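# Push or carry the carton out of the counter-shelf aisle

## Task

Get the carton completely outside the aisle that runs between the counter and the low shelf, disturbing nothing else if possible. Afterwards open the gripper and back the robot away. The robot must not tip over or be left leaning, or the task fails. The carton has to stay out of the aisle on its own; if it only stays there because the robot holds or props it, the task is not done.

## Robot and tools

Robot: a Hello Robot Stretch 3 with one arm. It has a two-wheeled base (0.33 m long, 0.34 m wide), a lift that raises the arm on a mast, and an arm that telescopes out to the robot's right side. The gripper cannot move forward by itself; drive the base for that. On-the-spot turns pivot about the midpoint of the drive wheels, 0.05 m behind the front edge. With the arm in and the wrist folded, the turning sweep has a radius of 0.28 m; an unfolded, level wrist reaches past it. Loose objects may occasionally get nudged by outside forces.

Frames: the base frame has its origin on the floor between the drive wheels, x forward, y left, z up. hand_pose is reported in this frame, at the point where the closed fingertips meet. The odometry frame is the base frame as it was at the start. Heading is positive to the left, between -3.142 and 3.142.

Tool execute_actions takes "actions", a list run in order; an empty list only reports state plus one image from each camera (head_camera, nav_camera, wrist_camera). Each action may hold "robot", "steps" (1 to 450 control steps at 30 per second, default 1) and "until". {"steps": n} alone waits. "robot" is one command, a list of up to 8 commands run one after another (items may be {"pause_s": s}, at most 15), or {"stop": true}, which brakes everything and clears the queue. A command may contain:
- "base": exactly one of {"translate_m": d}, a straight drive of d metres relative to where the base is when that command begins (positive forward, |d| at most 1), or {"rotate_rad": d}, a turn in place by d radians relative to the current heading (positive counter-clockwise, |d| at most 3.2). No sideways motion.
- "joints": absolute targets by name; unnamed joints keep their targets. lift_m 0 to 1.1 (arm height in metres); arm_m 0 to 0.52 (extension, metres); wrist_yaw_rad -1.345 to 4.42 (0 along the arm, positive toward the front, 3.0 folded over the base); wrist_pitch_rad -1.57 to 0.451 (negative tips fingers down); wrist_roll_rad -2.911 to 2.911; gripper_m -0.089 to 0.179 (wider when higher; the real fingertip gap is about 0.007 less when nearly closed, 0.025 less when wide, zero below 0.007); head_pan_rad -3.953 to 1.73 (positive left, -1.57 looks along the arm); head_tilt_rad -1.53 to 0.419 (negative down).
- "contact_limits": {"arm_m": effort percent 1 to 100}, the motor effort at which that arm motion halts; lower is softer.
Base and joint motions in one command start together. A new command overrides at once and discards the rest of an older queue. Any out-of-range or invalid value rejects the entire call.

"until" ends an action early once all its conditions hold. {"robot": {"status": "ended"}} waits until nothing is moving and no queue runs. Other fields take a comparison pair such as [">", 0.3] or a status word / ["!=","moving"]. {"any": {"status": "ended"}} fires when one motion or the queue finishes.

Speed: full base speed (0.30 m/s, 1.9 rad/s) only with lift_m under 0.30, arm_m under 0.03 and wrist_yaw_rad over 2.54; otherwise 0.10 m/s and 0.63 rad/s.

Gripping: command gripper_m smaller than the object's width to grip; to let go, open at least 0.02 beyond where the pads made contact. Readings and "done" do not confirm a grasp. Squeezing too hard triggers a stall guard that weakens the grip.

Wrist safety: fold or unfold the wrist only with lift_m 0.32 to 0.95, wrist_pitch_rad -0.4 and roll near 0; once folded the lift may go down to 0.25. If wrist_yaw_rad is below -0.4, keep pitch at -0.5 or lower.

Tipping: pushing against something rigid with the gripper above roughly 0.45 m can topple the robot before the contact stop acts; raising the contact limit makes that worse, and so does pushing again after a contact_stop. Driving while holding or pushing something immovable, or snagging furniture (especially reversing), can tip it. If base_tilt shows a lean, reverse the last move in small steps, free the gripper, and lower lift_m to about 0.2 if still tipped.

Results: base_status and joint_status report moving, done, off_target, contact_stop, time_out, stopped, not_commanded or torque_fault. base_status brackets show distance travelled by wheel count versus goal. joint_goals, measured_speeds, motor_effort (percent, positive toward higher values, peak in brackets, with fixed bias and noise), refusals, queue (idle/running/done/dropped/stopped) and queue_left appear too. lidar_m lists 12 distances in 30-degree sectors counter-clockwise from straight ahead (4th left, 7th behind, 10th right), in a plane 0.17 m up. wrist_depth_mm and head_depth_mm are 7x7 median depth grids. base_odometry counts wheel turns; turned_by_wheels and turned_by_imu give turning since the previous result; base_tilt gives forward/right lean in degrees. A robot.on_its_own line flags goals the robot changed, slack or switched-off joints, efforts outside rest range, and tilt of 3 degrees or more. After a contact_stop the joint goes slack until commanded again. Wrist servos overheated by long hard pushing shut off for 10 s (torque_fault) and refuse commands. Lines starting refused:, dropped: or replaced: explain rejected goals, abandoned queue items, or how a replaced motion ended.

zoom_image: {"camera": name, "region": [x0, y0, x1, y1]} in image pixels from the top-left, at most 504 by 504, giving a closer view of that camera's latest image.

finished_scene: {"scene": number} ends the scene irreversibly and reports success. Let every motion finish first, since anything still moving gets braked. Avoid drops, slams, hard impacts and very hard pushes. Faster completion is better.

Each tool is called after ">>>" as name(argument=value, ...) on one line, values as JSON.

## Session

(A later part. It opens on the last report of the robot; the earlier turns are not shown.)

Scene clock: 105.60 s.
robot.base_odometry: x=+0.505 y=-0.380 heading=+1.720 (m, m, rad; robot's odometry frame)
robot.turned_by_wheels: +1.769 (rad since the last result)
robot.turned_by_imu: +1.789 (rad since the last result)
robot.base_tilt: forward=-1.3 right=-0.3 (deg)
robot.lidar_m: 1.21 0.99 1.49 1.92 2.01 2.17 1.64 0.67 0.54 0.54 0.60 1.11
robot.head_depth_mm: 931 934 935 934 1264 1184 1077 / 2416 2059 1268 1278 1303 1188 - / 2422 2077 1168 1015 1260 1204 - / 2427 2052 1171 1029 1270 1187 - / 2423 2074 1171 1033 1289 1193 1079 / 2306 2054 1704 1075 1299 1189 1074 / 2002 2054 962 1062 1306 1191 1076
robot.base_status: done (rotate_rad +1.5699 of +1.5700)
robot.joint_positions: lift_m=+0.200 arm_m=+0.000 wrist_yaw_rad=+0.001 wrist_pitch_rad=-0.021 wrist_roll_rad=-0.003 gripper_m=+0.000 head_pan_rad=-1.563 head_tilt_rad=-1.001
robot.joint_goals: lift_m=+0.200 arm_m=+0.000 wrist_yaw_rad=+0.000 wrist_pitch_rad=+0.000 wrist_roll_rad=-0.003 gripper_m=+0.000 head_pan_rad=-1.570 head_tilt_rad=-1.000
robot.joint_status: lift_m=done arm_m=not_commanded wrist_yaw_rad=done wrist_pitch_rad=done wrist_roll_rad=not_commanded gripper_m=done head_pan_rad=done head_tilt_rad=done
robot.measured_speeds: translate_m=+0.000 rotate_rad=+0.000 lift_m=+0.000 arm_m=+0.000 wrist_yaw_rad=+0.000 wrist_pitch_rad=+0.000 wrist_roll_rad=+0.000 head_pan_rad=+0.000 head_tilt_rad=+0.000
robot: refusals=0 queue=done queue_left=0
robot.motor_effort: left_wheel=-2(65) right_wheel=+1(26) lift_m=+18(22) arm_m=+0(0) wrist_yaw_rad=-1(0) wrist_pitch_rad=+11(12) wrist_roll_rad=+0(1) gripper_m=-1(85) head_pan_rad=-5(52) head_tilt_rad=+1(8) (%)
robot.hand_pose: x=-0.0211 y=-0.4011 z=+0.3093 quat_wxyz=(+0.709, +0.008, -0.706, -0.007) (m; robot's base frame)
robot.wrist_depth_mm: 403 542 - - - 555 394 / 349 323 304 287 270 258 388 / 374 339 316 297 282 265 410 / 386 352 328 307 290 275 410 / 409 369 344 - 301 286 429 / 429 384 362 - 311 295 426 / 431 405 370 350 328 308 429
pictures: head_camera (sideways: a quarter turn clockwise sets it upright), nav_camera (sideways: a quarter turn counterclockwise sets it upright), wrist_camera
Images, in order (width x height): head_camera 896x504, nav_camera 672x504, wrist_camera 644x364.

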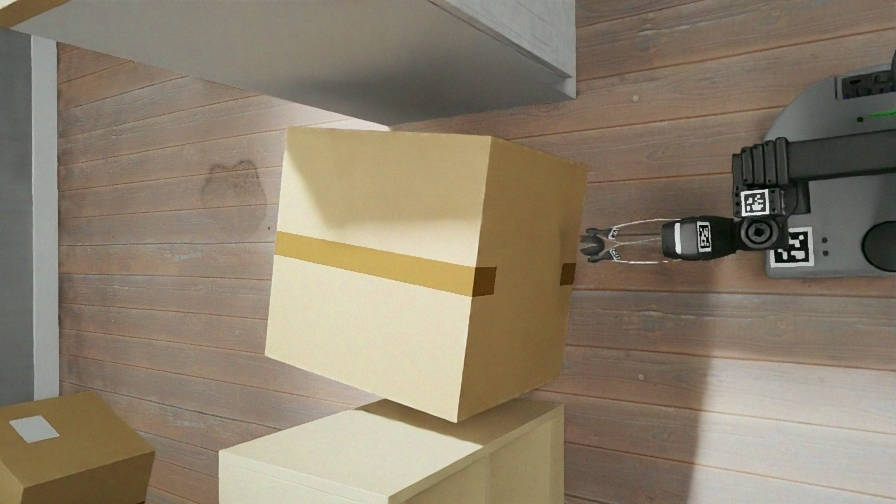

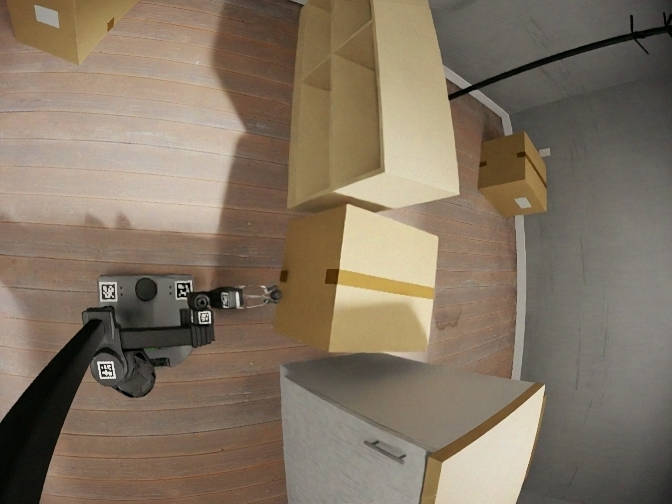

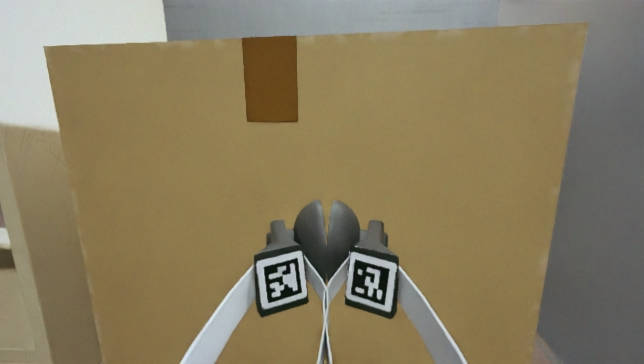

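>>> execute_actions(actions=[{"robot":[{"base":{"translate_m":-0.12},"joints":{"lift_m":0.08,"arm_m":0.05}},{"joints":{"arm_m":0.24},"contact_limits":{"arm_m":70}}],"steps":300,"until":{"robot":{"status":"ended"}}}])

Scene clock: 114.10 s.
robot.base_odometry: x=+0.523 y=-0.499 heading=+1.720 (m, m, rad; robot's odometry frame)
robot.turned_by_wheels: +0.000 (rad since the last result)
robot.turned_by_imu: -0.047 (rad since the last result)
robot.base_tilt: forward=-1.3 right=-0.3 (deg)
robot.lidar_m: 1.36 1.11 1.53 1.92 2.00 2.06 1.89 0.69 0.53 0.63 0.64 1.22
robot.head_depth_mm: 730 596 632 832 1263 1184 1070 / 766 721 747 864 1264 1186 - / 2395 1950 1338 1238 1312 1188 - / 2450 2073 1172 1075 1331 1189 - / 2445 2069 1169 1078 1307 1186 1075 / 2463 2059 1172 1052 1292 1187 1075 / 2306 2053 1231 1079 1310 1187 1075
robot.base_status: done (translate_m -0.1200 of -0.1200)
robot.joint_positions: lift_m=+0.080 arm_m=+0.238 wrist_yaw_rad=-0.089 wrist_pitch_rad=-0.023 wrist_roll_rad=-0.003 gripper_m=+0.000 head_pan_rad=-1.563 head_tilt_rad=-1.001
robot.joint_goals: lift_m=+0.080 arm_m=+0.240 wrist_yaw_rad=-0.072 wrist_pitch_rad=+0.000 wrist_roll_rad=-0.003 gripper_m=+0.000 head_pan_rad=-1.570 head_tilt_rad=-1.000
robot.joint_status: lift_m=done arm_m=done wrist_yaw_rad=done wrist_pitch_rad=done wrist_roll_rad=not_commanded gripper_m=done head_pan_rad=done head_tilt_rad=done
robot.measured_speeds: translate_m=+0.000 rotate_rad=+0.000 lift_m=+0.000 arm_m=+0.000 wrist_yaw_rad=+0.000 wrist_pitch_rad=+0.000 wrist_roll_rad=+0.000 head_pan_rad=+0.000 head_tilt_rad=+0.000
robot: refusals=0 queue=done queue_left=0
robot.on_its_own: wrist_yaw_rad is held at -0.072, not at your +0.000, by its stall guard, which is not easing now; arm_m is at rest, and its effort (+28) is outside its rest range (-14 to +14); wrist_yaw_rad is at rest, and its effort (+15) is outside its rest range (-12 to +12)
robot.motor_effort: left_wheel=-5(14) right_wheel=+4(14) lift_m=+18(21) arm_m=+28(54) wrist_yaw_rad=+15(51) wrist_pitch_rad=+12(13) wrist_roll_rad=+0(1) gripper_m=-5(9) head_pan_rad=-4(4) head_tilt_rad=+1(2) (%)
robot.contact_limits: arm_m 53 (drawing in: default 23, maximum 38; extending or still: default 33, maximum 53)
robot.hand_pose: x=-0.0443 y=-0.6371 z=+0.1888 quat_wxyz=(+0.707, -0.023, -0.705, -0.040) (m; robot's base frame)
robot.wrist_depth_mm: 132 137 143 149 157 275 191 / 136 141 148 154 163 275 192 / 140 146 152 160 169 279 193 / 145 150 158 166 175 277 192 / 150 155 164 172 184 280 194 / 155 161 169 181 380 282 194 / 161 168 179 188 199 284 196
pictures: head_camera (sideways: a quarter turn clockwise sets it upright), nav_camera (sideways: a quarter turn counterclockwise sets it upright), wrist_camera
Images, in order (width x height): head_camera 896x504, nav_camera 672x504, wrist_camera 644x364.

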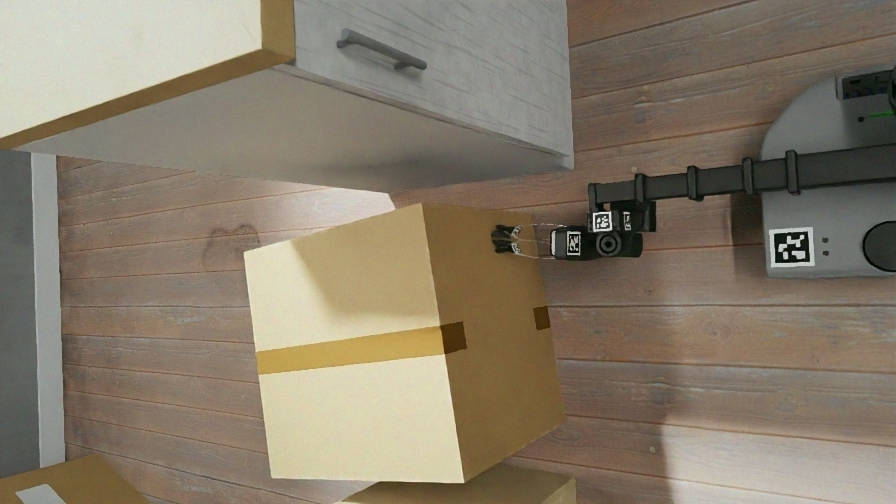

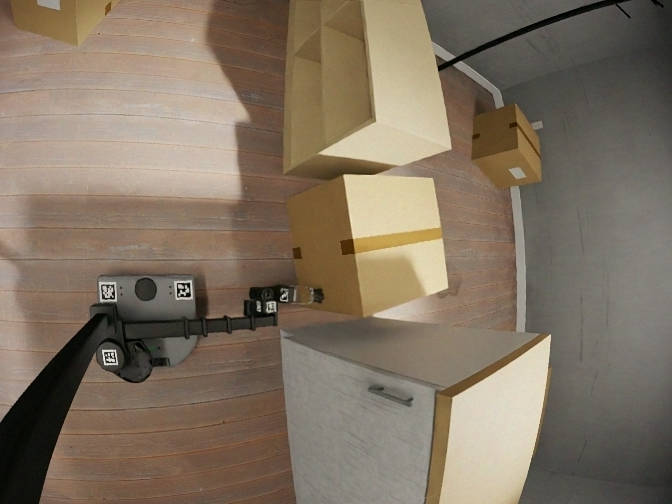

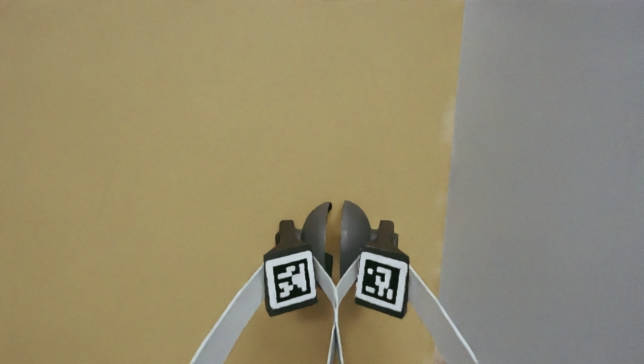

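>>> execute_actions(actions=[{"robot":[{"joints":{"arm_m":0.13,"wrist_yaw_rad":0}},{"base":{"translate_m":0.3}},{"joints":{"arm_m":0.32},"contact_limits":{"arm_m":53}}],"steps":400,"until":{"robot":{"status":"ended"}}}])

Scene clock: 125.23 s.
robot.base_odometry: x=+0.478 y=-0.202 heading=+1.721 (m, m, rad; robot's odometry frame)
robot.turned_by_wheels: +0.001 (rad since the last result)
robot.turned_by_imu: +0.012 (rad since the last result)
robot.base_tilt: forward=-1.3 right=-0.4 (deg)
robot.lidar_m: 1.16 0.84 1.23 1.46 1.99 2.36 1.83 0.70 0.71 0.62 0.61 0.97
robot.head_depth_mm: 2417 2057 1265 1346 1308 1185 1072 / 2435 2057 1166 1156 1329 1186 - / 2434 2058 1169 1181 1356 1187 - / 2452 2058 1173 1201 1298 1193 - / 2453 2058 1658 1292 1314 1193 1077 / 2144 2061 938 1084 1295 1193 1075 / 1944 2084 919 1107 1296 1189 1078
robot.base_status: done (translate_m +0.3000 of +0.3000)
robot.joint_positions: lift_m=+0.080 arm_m=+0.317 wrist_yaw_rad=+0.082 wrist_pitch_rad=-0.024 wrist_roll_rad=-0.003 gripper_m=+0.000 head_pan_rad=-1.563 head_tilt_rad=-1.000
robot.joint_goals: lift_m=+0.080 arm_m=+0.320 wrist_yaw_rad=+0.000 wrist_pitch_rad=+0.000 wrist_roll_rad=-0.003 gripper_m=+0.000 head_pan_rad=-1.570 head_tilt_rad=-1.000
robot.joint_status: lift_m=done arm_m=done wrist_yaw_rad=done wrist_pitch_rad=done wrist_roll_rad=not_commanded gripper_m=done head_pan_rad=done head_tilt_rad=done
robot.measured_speeds: translate_m=+0.000 rotate_rad=+0.000 lift_m=+0.000 arm_m=+0.000 wrist_yaw_rad=+0.000 wrist_pitch_rad=+0.000 wrist_roll_rad=+0.000 head_pan_rad=+0.000 head_tilt_rad=+0.000
robot: refusals=0 queue=done queue_left=0
robot.on_its_own: arm_m is at rest, and its effort (+30) is outside its rest range (-14 to +14); wrist_yaw_rad is at rest, and its effort (-74) is outside its rest range (-12 to +12)
robot.motor_effort: left_wheel=+17(16) right_wheel=-18(17) lift_m=+18(18) arm_m=+30(54) wrist_yaw_rad=-74(80) wrist_pitch_rad=+12(13) wrist_roll_rad=+1(1) gripper_m=-13(14) head_pan_rad=-2(4) head_tilt_rad=+1(1) (%)
robot.contact_limits: arm_m 53 (drawing in: default 23, maximum 38; extending or still: default 33, maximum 53)
robot.hand_pose: x=-0.0005 y=-0.7171 z=+0.1886 quat_wxyz=(+0.708, +0.038, -0.705, +0.020) (m; robot's base frame)
robot.wrist_depth_mm: 192 170 156 146 136 128 121 / 192 221 162 151 141 132 125 / 194 220 168 157 146 137 128 / 193 234 176 163 151 141 132 / 194 235 187 166 157 147 137 / 195 249 - - 163 151 142 / 197 250 199 184 167 157 146
pictures: head_camera (sideways: a quarter turn clockwise sets it upright), nav_camera (sideways: a quarter turn counterclockwise sets it upright), wrist_camera
Images, in order (width x height): head_camera 896x504, nav_camera 672x504, wrist_camera 644x364.

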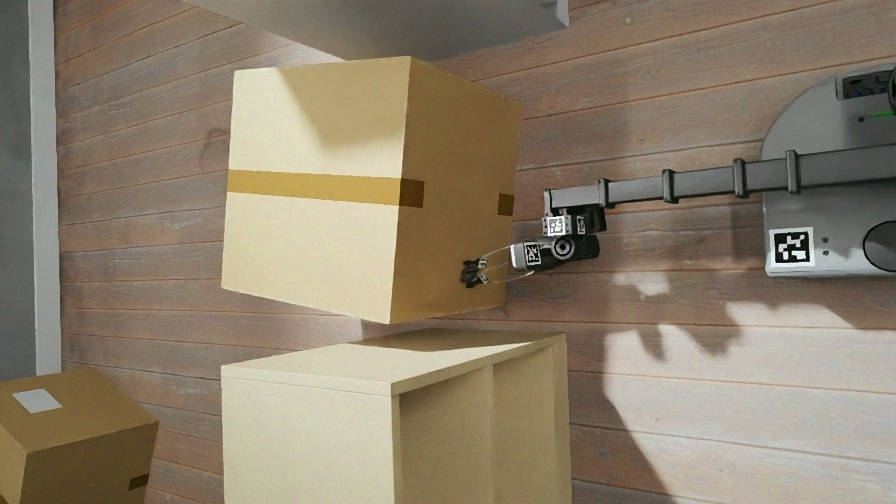

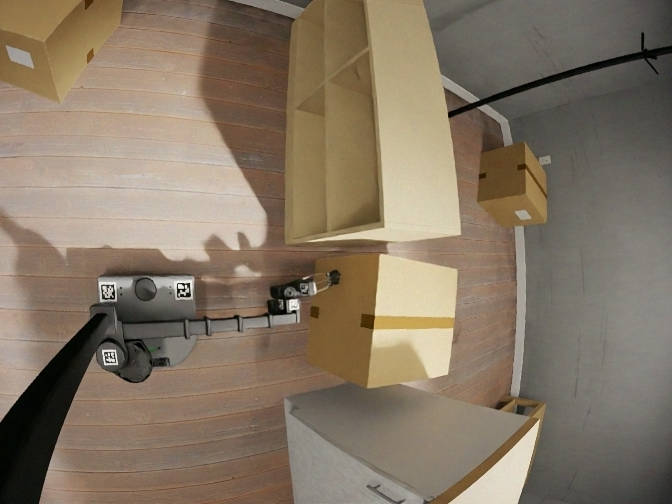

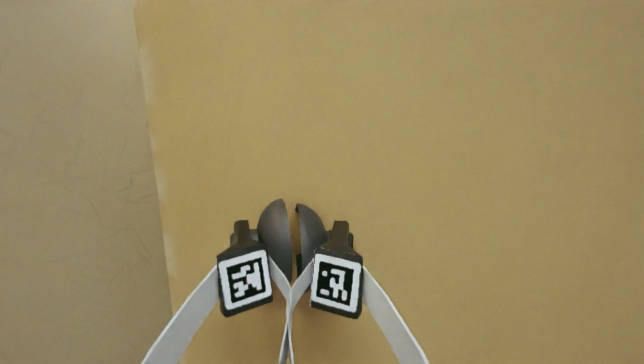

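>>> execute_actions(actions=[{"robot":[{"joints":{"arm_m":0.2,"wrist_yaw_rad":0.01}},{"base":{"translate_m":-0.27}},{"joints":{"arm_m":0.41},"contact_limits":{"arm_m":53}},{"joints":{"arm_m":0.28,"wrist_yaw_rad":0}},{"base":{"translate_m":0.27}},{"joints":{"arm_m":0.5},"contact_limits":{"arm_m":53}},{"joints":{"arm_m":0.38,"wrist_yaw_rad":0}}],"steps":450,"until":{"robot":{"status":"ended"}}},{"steps":400,"until":{"robot":{"status":"ended"}}}])

Scene clock: 150.70 s.
robot.base_odometry: x=+0.478 y=-0.202 heading=+1.720 (m, m, rad; robot's odometry frame)
robot.turned_by_wheels: -0.001 (rad since the last result)
robot.turned_by_imu: -0.029 (rad since the last result)
robot.base_tilt: forward=-1.3 right=-0.3 (deg)
robot.lidar_m: 1.45 0.85 1.18 1.46 1.99 2.38 1.99 0.70 0.70 0.70 0.60 0.97
robot.head_depth_mm: 2463 1976 1268 1301 1301 1186 1075 / 2419 1996 1232 1477 1323 1190 - / 2456 1379 1226 1455 1327 1187 - / 2419 1387 1222 1457 1309 1190 - / 2434 2070 1310 1456 1311 1191 1073 / 2289 2062 962 1077 1298 1194 1076 / 1938 2063 918 1104 1297 1193 1079
robot.base_status: done (translate_m +0.2700 of +0.2700)
robot.joint_positions: lift_m=+0.080 arm_m=+0.380 wrist_yaw_rad=+0.001 wrist_pitch_rad=-0.021 wrist_roll_rad=-0.003 gripper_m=+0.000 head_pan_rad=-1.563 head_tilt_rad=-1.000
robot.joint_goals: lift_m=+0.080 arm_m=+0.380 wrist_yaw_rad=+0.000 wrist_pitch_rad=+0.000 wrist_roll_rad=-0.003 gripper_m=+0.000 head_pan_rad=-1.570 head_tilt_rad=-1.000
robot.joint_status: lift_m=done arm_m=done wrist_yaw_rad=done wrist_pitch_rad=done wrist_roll_rad=not_commanded gripper_m=done head_pan_rad=done head_tilt_rad=done
robot.measured_speeds: translate_m=+0.000 rotate_rad=+0.000 lift_m=+0.000 arm_m=+0.000 wrist_yaw_rad=+0.000 wrist_pitch_rad=+0.000 wrist_roll_rad=+0.000 head_pan_rad=+0.000 head_tilt_rad=+0.000
robot: refusals=0 queue=done queue_left=0
robot.motor_effort: left_wheel=+0(25) right_wheel=+0(24) lift_m=+18(18) arm_m=-3(58) wrist_yaw_rad=-1(78) wrist_pitch_rad=+11(15) wrist_roll_rad=+0(0) gripper_m=-2(13) head_pan_rad=-4(3) head_tilt_rad=+1(1) (%)
robot.hand_pose: x=-0.0213 y=-0.7810 z=+0.1893 quat_wxyz=(+0.708, +0.008, -0.706, -0.008) (m; robot's base frame)
robot.wrist_depth_mm: 259 - 258 249 242 235 227 / 258 - 268 258 251 241 235 / 257 - 276 267 259 250 242 / 257 823 288 277 268 260 250 / 258 562 301 - 278 268 260 / 259 428 313 - 287 278 270 / 257 345 326 315 304 291 278
pictures: head_camera (sideways: a quarter turn clockwise sets it upright), nav_camera (sideways: a quarter turn counterclockwise sets it upright), wrist_camera
Images, in order (width x height): head_camera 896x504, nav_camera 672x504, wrist_camera 644x364.

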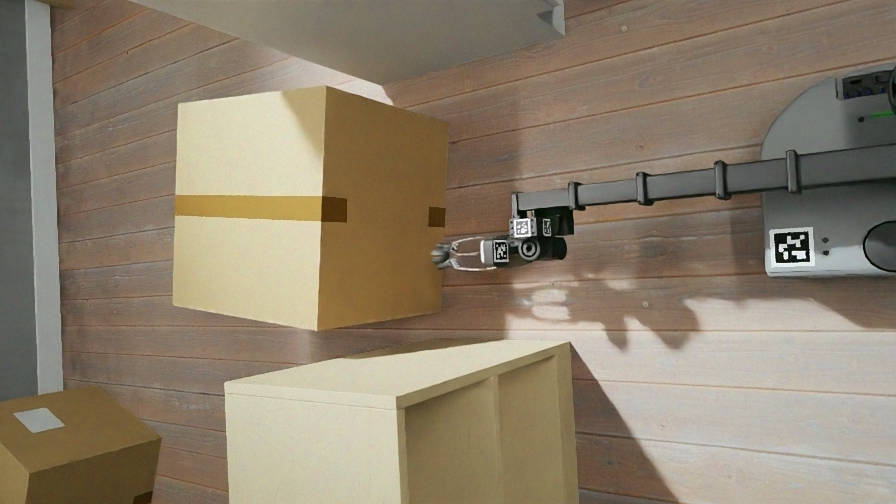

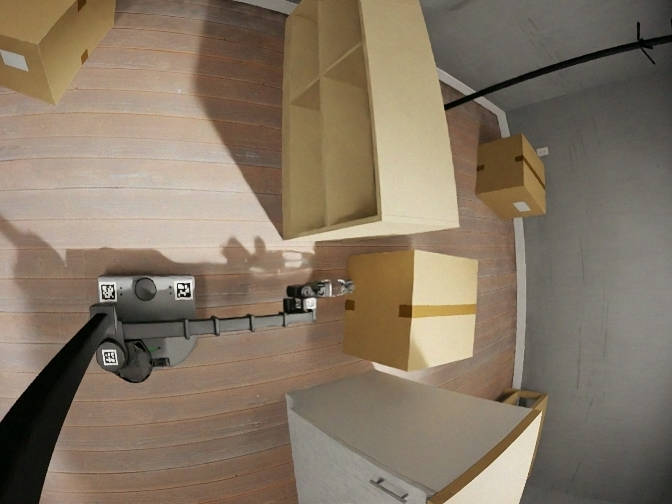

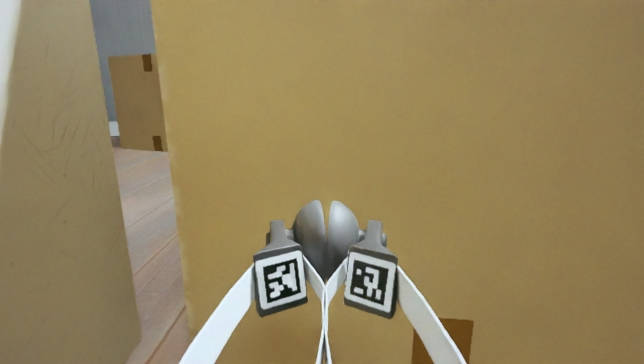

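>>> execute_actions(actions=[{"robot":[{"joints":{"arm_m":0.0}},{"base":{"rotate_rad":-1.53}},{"base":{"translate_m":0.31}},{"base":{"rotate_rad":1.57}},{"base":{"translate_m":-0.25}},{"joints":{"arm_m":0.1}}],"steps":450,"until":{"robot":{"status":"ended"}}},{"steps":400,"until":{"robot":{"status":"ended"}}}])

Scene clock: 173.87 s.
robot.base_odometry: x=+0.830 y=-0.389 heading=+1.761 (m, m, rad; robot's odometry frame)
robot.turned_by_wheels: +0.040 (rad since the last result)
robot.turned_by_imu: +0.037 (rad since the last result)
robot.base_tilt: forward=-1.3 right=-0.3 (deg)
robot.lidar_m: 1.63 1.23 1.58 2.24 2.34 2.12 0.60 0.31 0.37 0.55 0.57 0.49
robot.head_depth_mm: 2241 701 711 718 727 786 1070 / 2293 2053 1704 1064 1082 1105 - / 2285 2044 1227 1076 1306 1218 - / 2285 2056 1173 1032 1260 1172 - / 2299 2066 1175 1033 1288 1191 1080 / 2284 2074 1174 1051 1292 1195 1074 / 1938 2007 1744 1454 1166 1159 1074
robot.base_status: done (translate_m -0.2500 of -0.2500)
robot.joint_positions: lift_m=+0.080 arm_m=+0.100 wrist_yaw_rad=+0.000 wrist_pitch_rad=-0.021 wrist_roll_rad=-0.003 gripper_m=+0.000 head_pan_rad=-1.563 head_tilt_rad=-1.000
robot.joint_goals: lift_m=+0.080 arm_m=+0.100 wrist_yaw_rad=+0.000 wrist_pitch_rad=+0.000 wrist_roll_rad=-0.003 gripper_m=+0.000 head_pan_rad=-1.570 head_tilt_rad=-1.000
robot.joint_status: lift_m=done arm_m=done wrist_yaw_rad=done wrist_pitch_rad=done wrist_roll_rad=not_commanded gripper_m=done head_pan_rad=done head_tilt_rad=done
robot.measured_speeds: translate_m=+0.000 rotate_rad=+0.000 lift_m=+0.000 arm_m=+0.000 wrist_yaw_rad=+0.000 wrist_pitch_rad=+0.000 wrist_roll_rad=+0.000 head_pan_rad=+0.000 head_tilt_rad=+0.000
robot: refusals=0 queue=done queue_left=0
robot.motor_effort: left_wheel=-1(9) right_wheel=+1(4) lift_m=+18(18) arm_m=+4(5) wrist_yaw_rad=+0(0) wrist_pitch_rad=+11(11) wrist_roll_rad=+0(0) gripper_m=-2(2) head_pan_rad=-5(3) head_tilt_rad=+0(1) (%)
robot.hand_pose: x=-0.0214 y=-0.5003 z=+0.1894 quat_wxyz=(+0.708, +0.008, -0.706, -0.008) (m; robot's base frame)
robot.wrist_depth_mm: 219 210 201 192 185 177 329 / 227 219 209 200 191 184 326 / 236 226 216 207 197 190 326 / 247 237 224 214 205 198 325 / 259 247 234 - 211 205 326 / 272 258 246 - 217 215 324 / 286 269 252 240 231 226 323
pictures: head_camera (sideways: a quarter turn clockwise sets it upright), nav_camera (sideways: a quarter turn counterclockwise sets it upright), wrist_camera
Images, in order (width x height): head_camera 896x504, nav_camera 672x504, wrist_camera 644x364.

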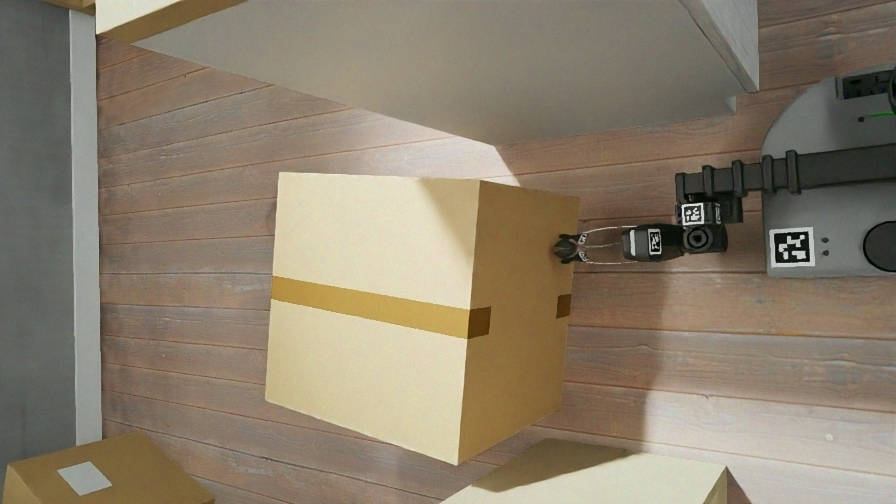

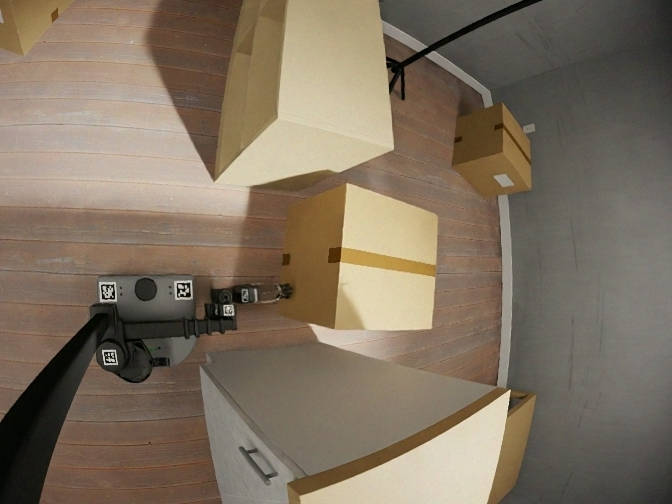

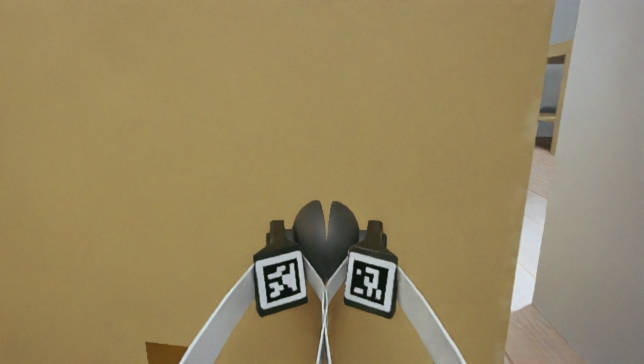

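>>> execute_actions(actions=[{"robot":[{"joints":{"arm_m":0.3},"contact_limits":{"arm_m":53}},{"joints":{"arm_m":0.15,"wrist_yaw_rad":0}},{"base":{"translate_m":0.28}},{"joints":{"arm_m":0.41},"contact_limits":{"arm_m":53}},{"joints":{"arm_m":0.25,"wrist_yaw_rad":0}},{"base":{"translate_m":-0.26}},{"joints":{"arm_m":0.5},"contact_limits":{"arm_m":53}},{"joints":{"arm_m":0.33,"wrist_yaw_rad":0}}],"steps":450,"until":{"robot":{"status":"ended"}}},{"steps":450,"until":{"robot":{"status":"ended"}}}])

Scene clock: 201.73 s.
robot.base_odometry: x=+0.826 y=-0.370 heading=+1.761 (m, m, rad; robot's odometry frame)
robot.turned_by_wheels: +0.000 (rad since the last result)
robot.turned_by_imu: -0.054 (rad since the last result)
robot.base_tilt: forward=-1.3 right=-0.3 (deg)
robot.lidar_m: 1.04 1.22 1.40 1.82 2.31 2.17 0.74 0.32 0.37 0.89 0.58 0.48
robot.head_depth_mm: 2153 653 674 696 721 839 1073 / 2306 2063 967 998 1050 1137 - / 2292 2055 1664 1506 1324 1187 - / 2289 1388 1228 1453 1306 1188 - / 2266 1387 1221 1438 1335 1189 1072 / 2266 1390 1196 1448 1328 1188 1072 / 2138 2033 1739 1505 1203 1156 1076
robot.base_status: done (translate_m -0.2600 of -0.2600)
robot.joint_positions: lift_m=+0.080 arm_m=+0.330 wrist_yaw_rad=+0.000 wrist_pitch_rad=-0.021 wrist_roll_rad=-0.003 gripper_m=+0.000 head_pan_rad=-1.563 head_tilt_rad=-1.000
robot.joint_goals: lift_m=+0.080 arm_m=+0.330 wrist_yaw_rad=+0.000 wrist_pitch_rad=+0.000 wrist_roll_rad=-0.003 gripper_m=+0.000 head_pan_rad=-1.570 head_tilt_rad=-1.000
robot.joint_status: lift_m=done arm_m=done wrist_yaw_rad=done wrist_pitch_rad=done wrist_roll_rad=not_commanded gripper_m=done head_pan_rad=done head_tilt_rad=done
robot.measured_speeds: translate_m=+0.000 rotate_rad=+0.000 lift_m=+0.000 arm_m=+0.000 wrist_yaw_rad=+0.000 wrist_pitch_rad=+0.000 wrist_roll_rad=+0.000 head_pan_rad=+0.000 head_tilt_rad=+0.000
robot: refusals=0 queue=done queue_left=0
robot.motor_effort: left_wheel=+1(22) right_wheel=-1(23) lift_m=+18(18) arm_m=-3(61) wrist_yaw_rad=+1(79) wrist_pitch_rad=+10(15) wrist_roll_rad=+0(0) gripper_m=-3(13) head_pan_rad=-4(3) head_tilt_rad=+0(0) (%)
robot.hand_pose: x=-0.0216 y=-0.7310 z=+0.1893 quat_wxyz=(+0.708, +0.008, -0.706, -0.008) (m; robot's base frame)
robot.wrist_depth_mm: 283 288 295 299 305 - - / 294 297 303 308 316 - - / 304 308 314 322 326 - - / 313 320 326 336 338 - - / 327 333 342 - 350 637 643 / 339 344 349 - 370 466 467 / 346 351 355 368 376 367 370
pictures: head_camera (sideways: a quarter turn clockwise sets it upright), nav_camera (sideways: a quarter turn counterclockwise sets it upright), wrist_camera
Images, in order (width x height): head_camera 896x504, nav_camera 672x504, wrist_camera 644x364.

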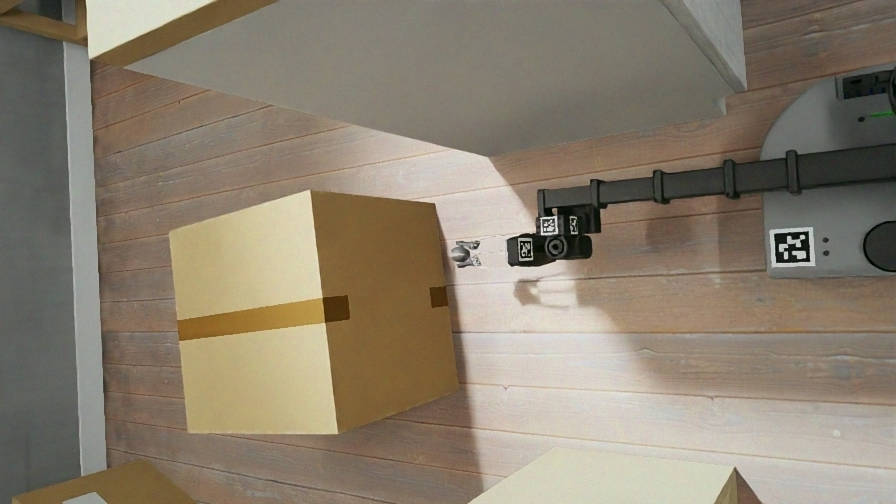

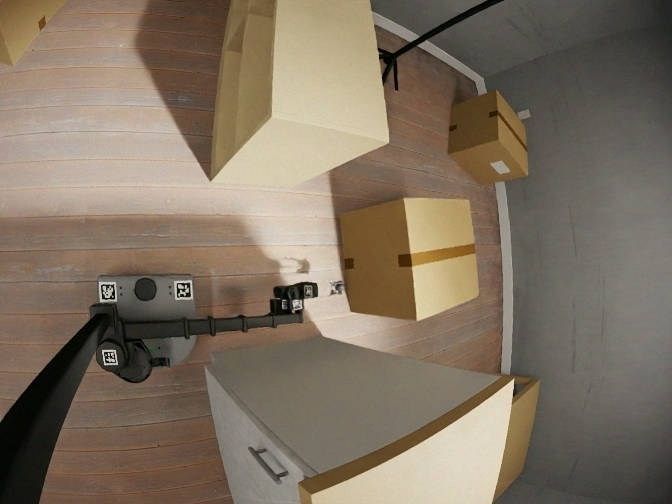

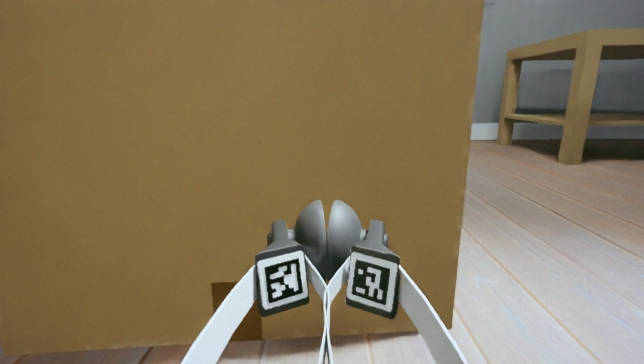

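Already just out; one more for margin, then clear.

>>> execute_actions(actions=[{"robot":[{"base":{"translate_m":0.26}},{"joints":{"arm_m":0.52},"contact_limits":{"arm_m":53}},{"joints":{"arm_m":0,"wrist_yaw_rad":0}},{"base":{"rotate_rad":-1.5}},{"base":{"translate_m":-0.4},"joints":{"head_pan_rad":0,"head_tilt_rad":-0.8}}],"steps":450,"until":{"robot":{"status":"ended"}}},{"steps":450,"until":{"robot":{"status":"ended"}}}])

>>> finished_scene(scene=1)

Scene clock: 217.23 s.
robot.base_odometry: x=+0.777 y=-0.114 heading=+1.761 (m, m, rad; robot's odometry frame)
robot.turned_by_wheels: +0.000 (rad since the last result)
robot.turned_by_imu: -0.002 (rad since the last result)
robot.base_tilt: forward=-1.3 right=-0.3 (deg)
robot.lidar_m: 1.36 1.07 1.03 1.77 2.30 2.42 0.72 0.55 0.73 0.58 0.30 0.79
robot.head_depth_mm: 2295 2056 1726 1471 1303 1189 1072 / 2296 1905 1252 1480 1326 1190 - / 2290 1393 1258 1458 1329 1188 - / 2284 1385 1251 1455 1323 1205 - / 2270 2056 1701 1508 1287 1158 1081 / 2124 2028 1753 809 719 1096 1075 / 1761 1933 1747 794 700 1099 1078
robot.base_status: done (translate_m +0.2600 of +0.2600)
robot.joint_positions: lift_m=+0.080 arm_m=+0.001 wrist_yaw_rad=+0.065 wrist_pitch_rad=-0.021 wrist_roll_rad=-0.003 gripper_m=+0.000 head_pan_rad=-1.563 head_tilt_rad=-1.000
robot.joint_goals: lift_m=+0.080 arm_m=+0.000 wrist_yaw_rad=+0.065 wrist_pitch_rad=+0.000 wrist_roll_rad=-0.003 gripper_m=+0.000 head_pan_rad=-1.570 head_tilt_rad=-1.000
robot.joint_status: lift_m=done arm_m=done wrist_yaw_rad=off_target wrist_pitch_rad=done wrist_roll_rad=not_commanded gripper_m=done head_pan_rad=done head_tilt_rad=done
robot.measured_speeds: translate_m=+0.000 rotate_rad=+0.000 lift_m=+0.000 arm_m=+0.000 wrist_yaw_rad=+0.000 wrist_pitch_rad=+0.000 wrist_roll_rad=+0.000 head_pan_rad=+0.000 head_tilt_rad=+0.000
robot: refusals=0 queue=dropped queue_left=0
robot.on_its_own: wrist_yaw_rad is held at +0.065, not at your +0.000, by its stall guard, which is not easing now
robot.motor_effort: left_wheel=+1(14) right_wheel=+0(14) lift_m=+18(18) arm_m=-4(49) wrist_yaw_rad=+0(44) wrist_pitch_rad=+10(15) wrist_roll_rad=+0(0) gripper_m=-2(9) head_pan_rad=-2(2) head_tilt_rad=+1(1) (%)
robot.hand_pose: x=-0.0048 y=-0.4009 z=+0.1894 quat_wxyz=(+0.708, +0.031, -0.705, +0.015) (m; robot's base frame)
robot.wrist_depth_mm: 193 264 - 632 602 589 - / 193 265 - 641 621 604 - / 194 264 - 669 650 629 - / 193 265 909 691 676 657 - / 194 267 602 - 644 643 634 / 194 266 407 - 498 473 474 / 194 268 359 372 376 373 374
pictures: head_camera (sideways: a quarter turn clockwise sets it upright), nav_camera (sideways: a quarter turn counterclockwise sets it upright), wrist_camera
dropped: robot: command 2 of its queue: wrist_yaw_rad: off_target
Images, in order (width x height): head_camera 896x504, nav_camera 672x504, wrist_camera 644x364.

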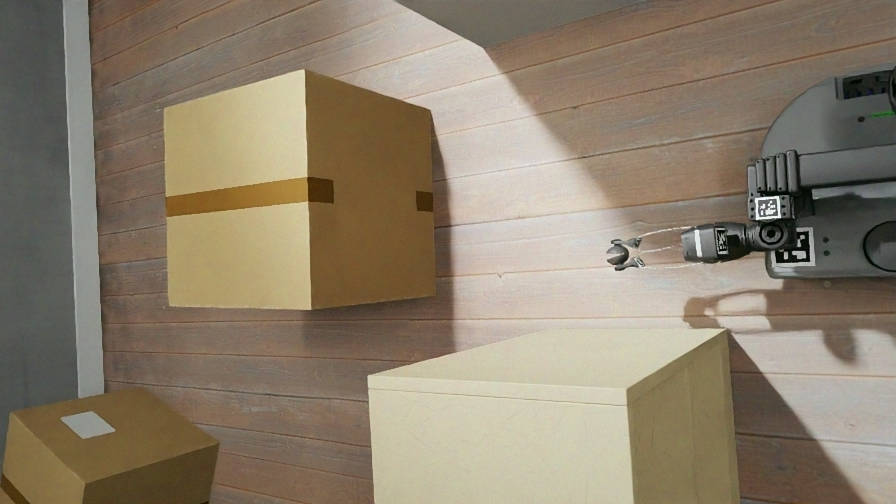

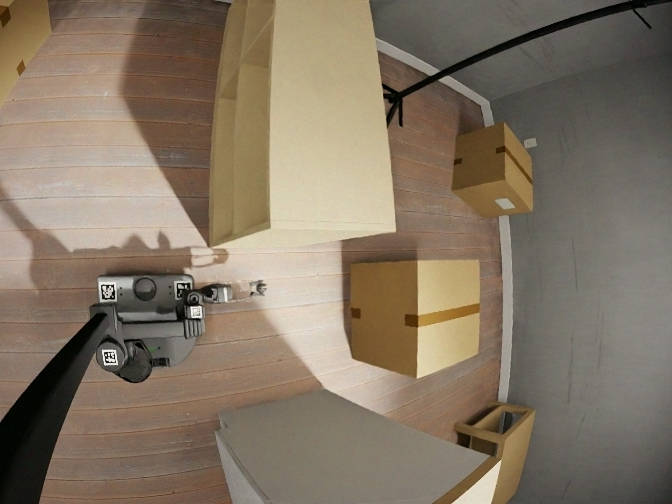

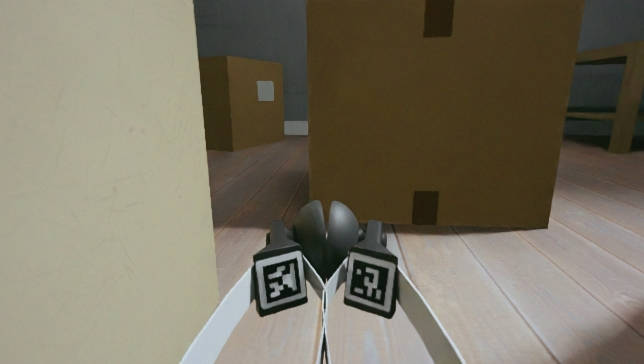

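The scene is finished: the task was done.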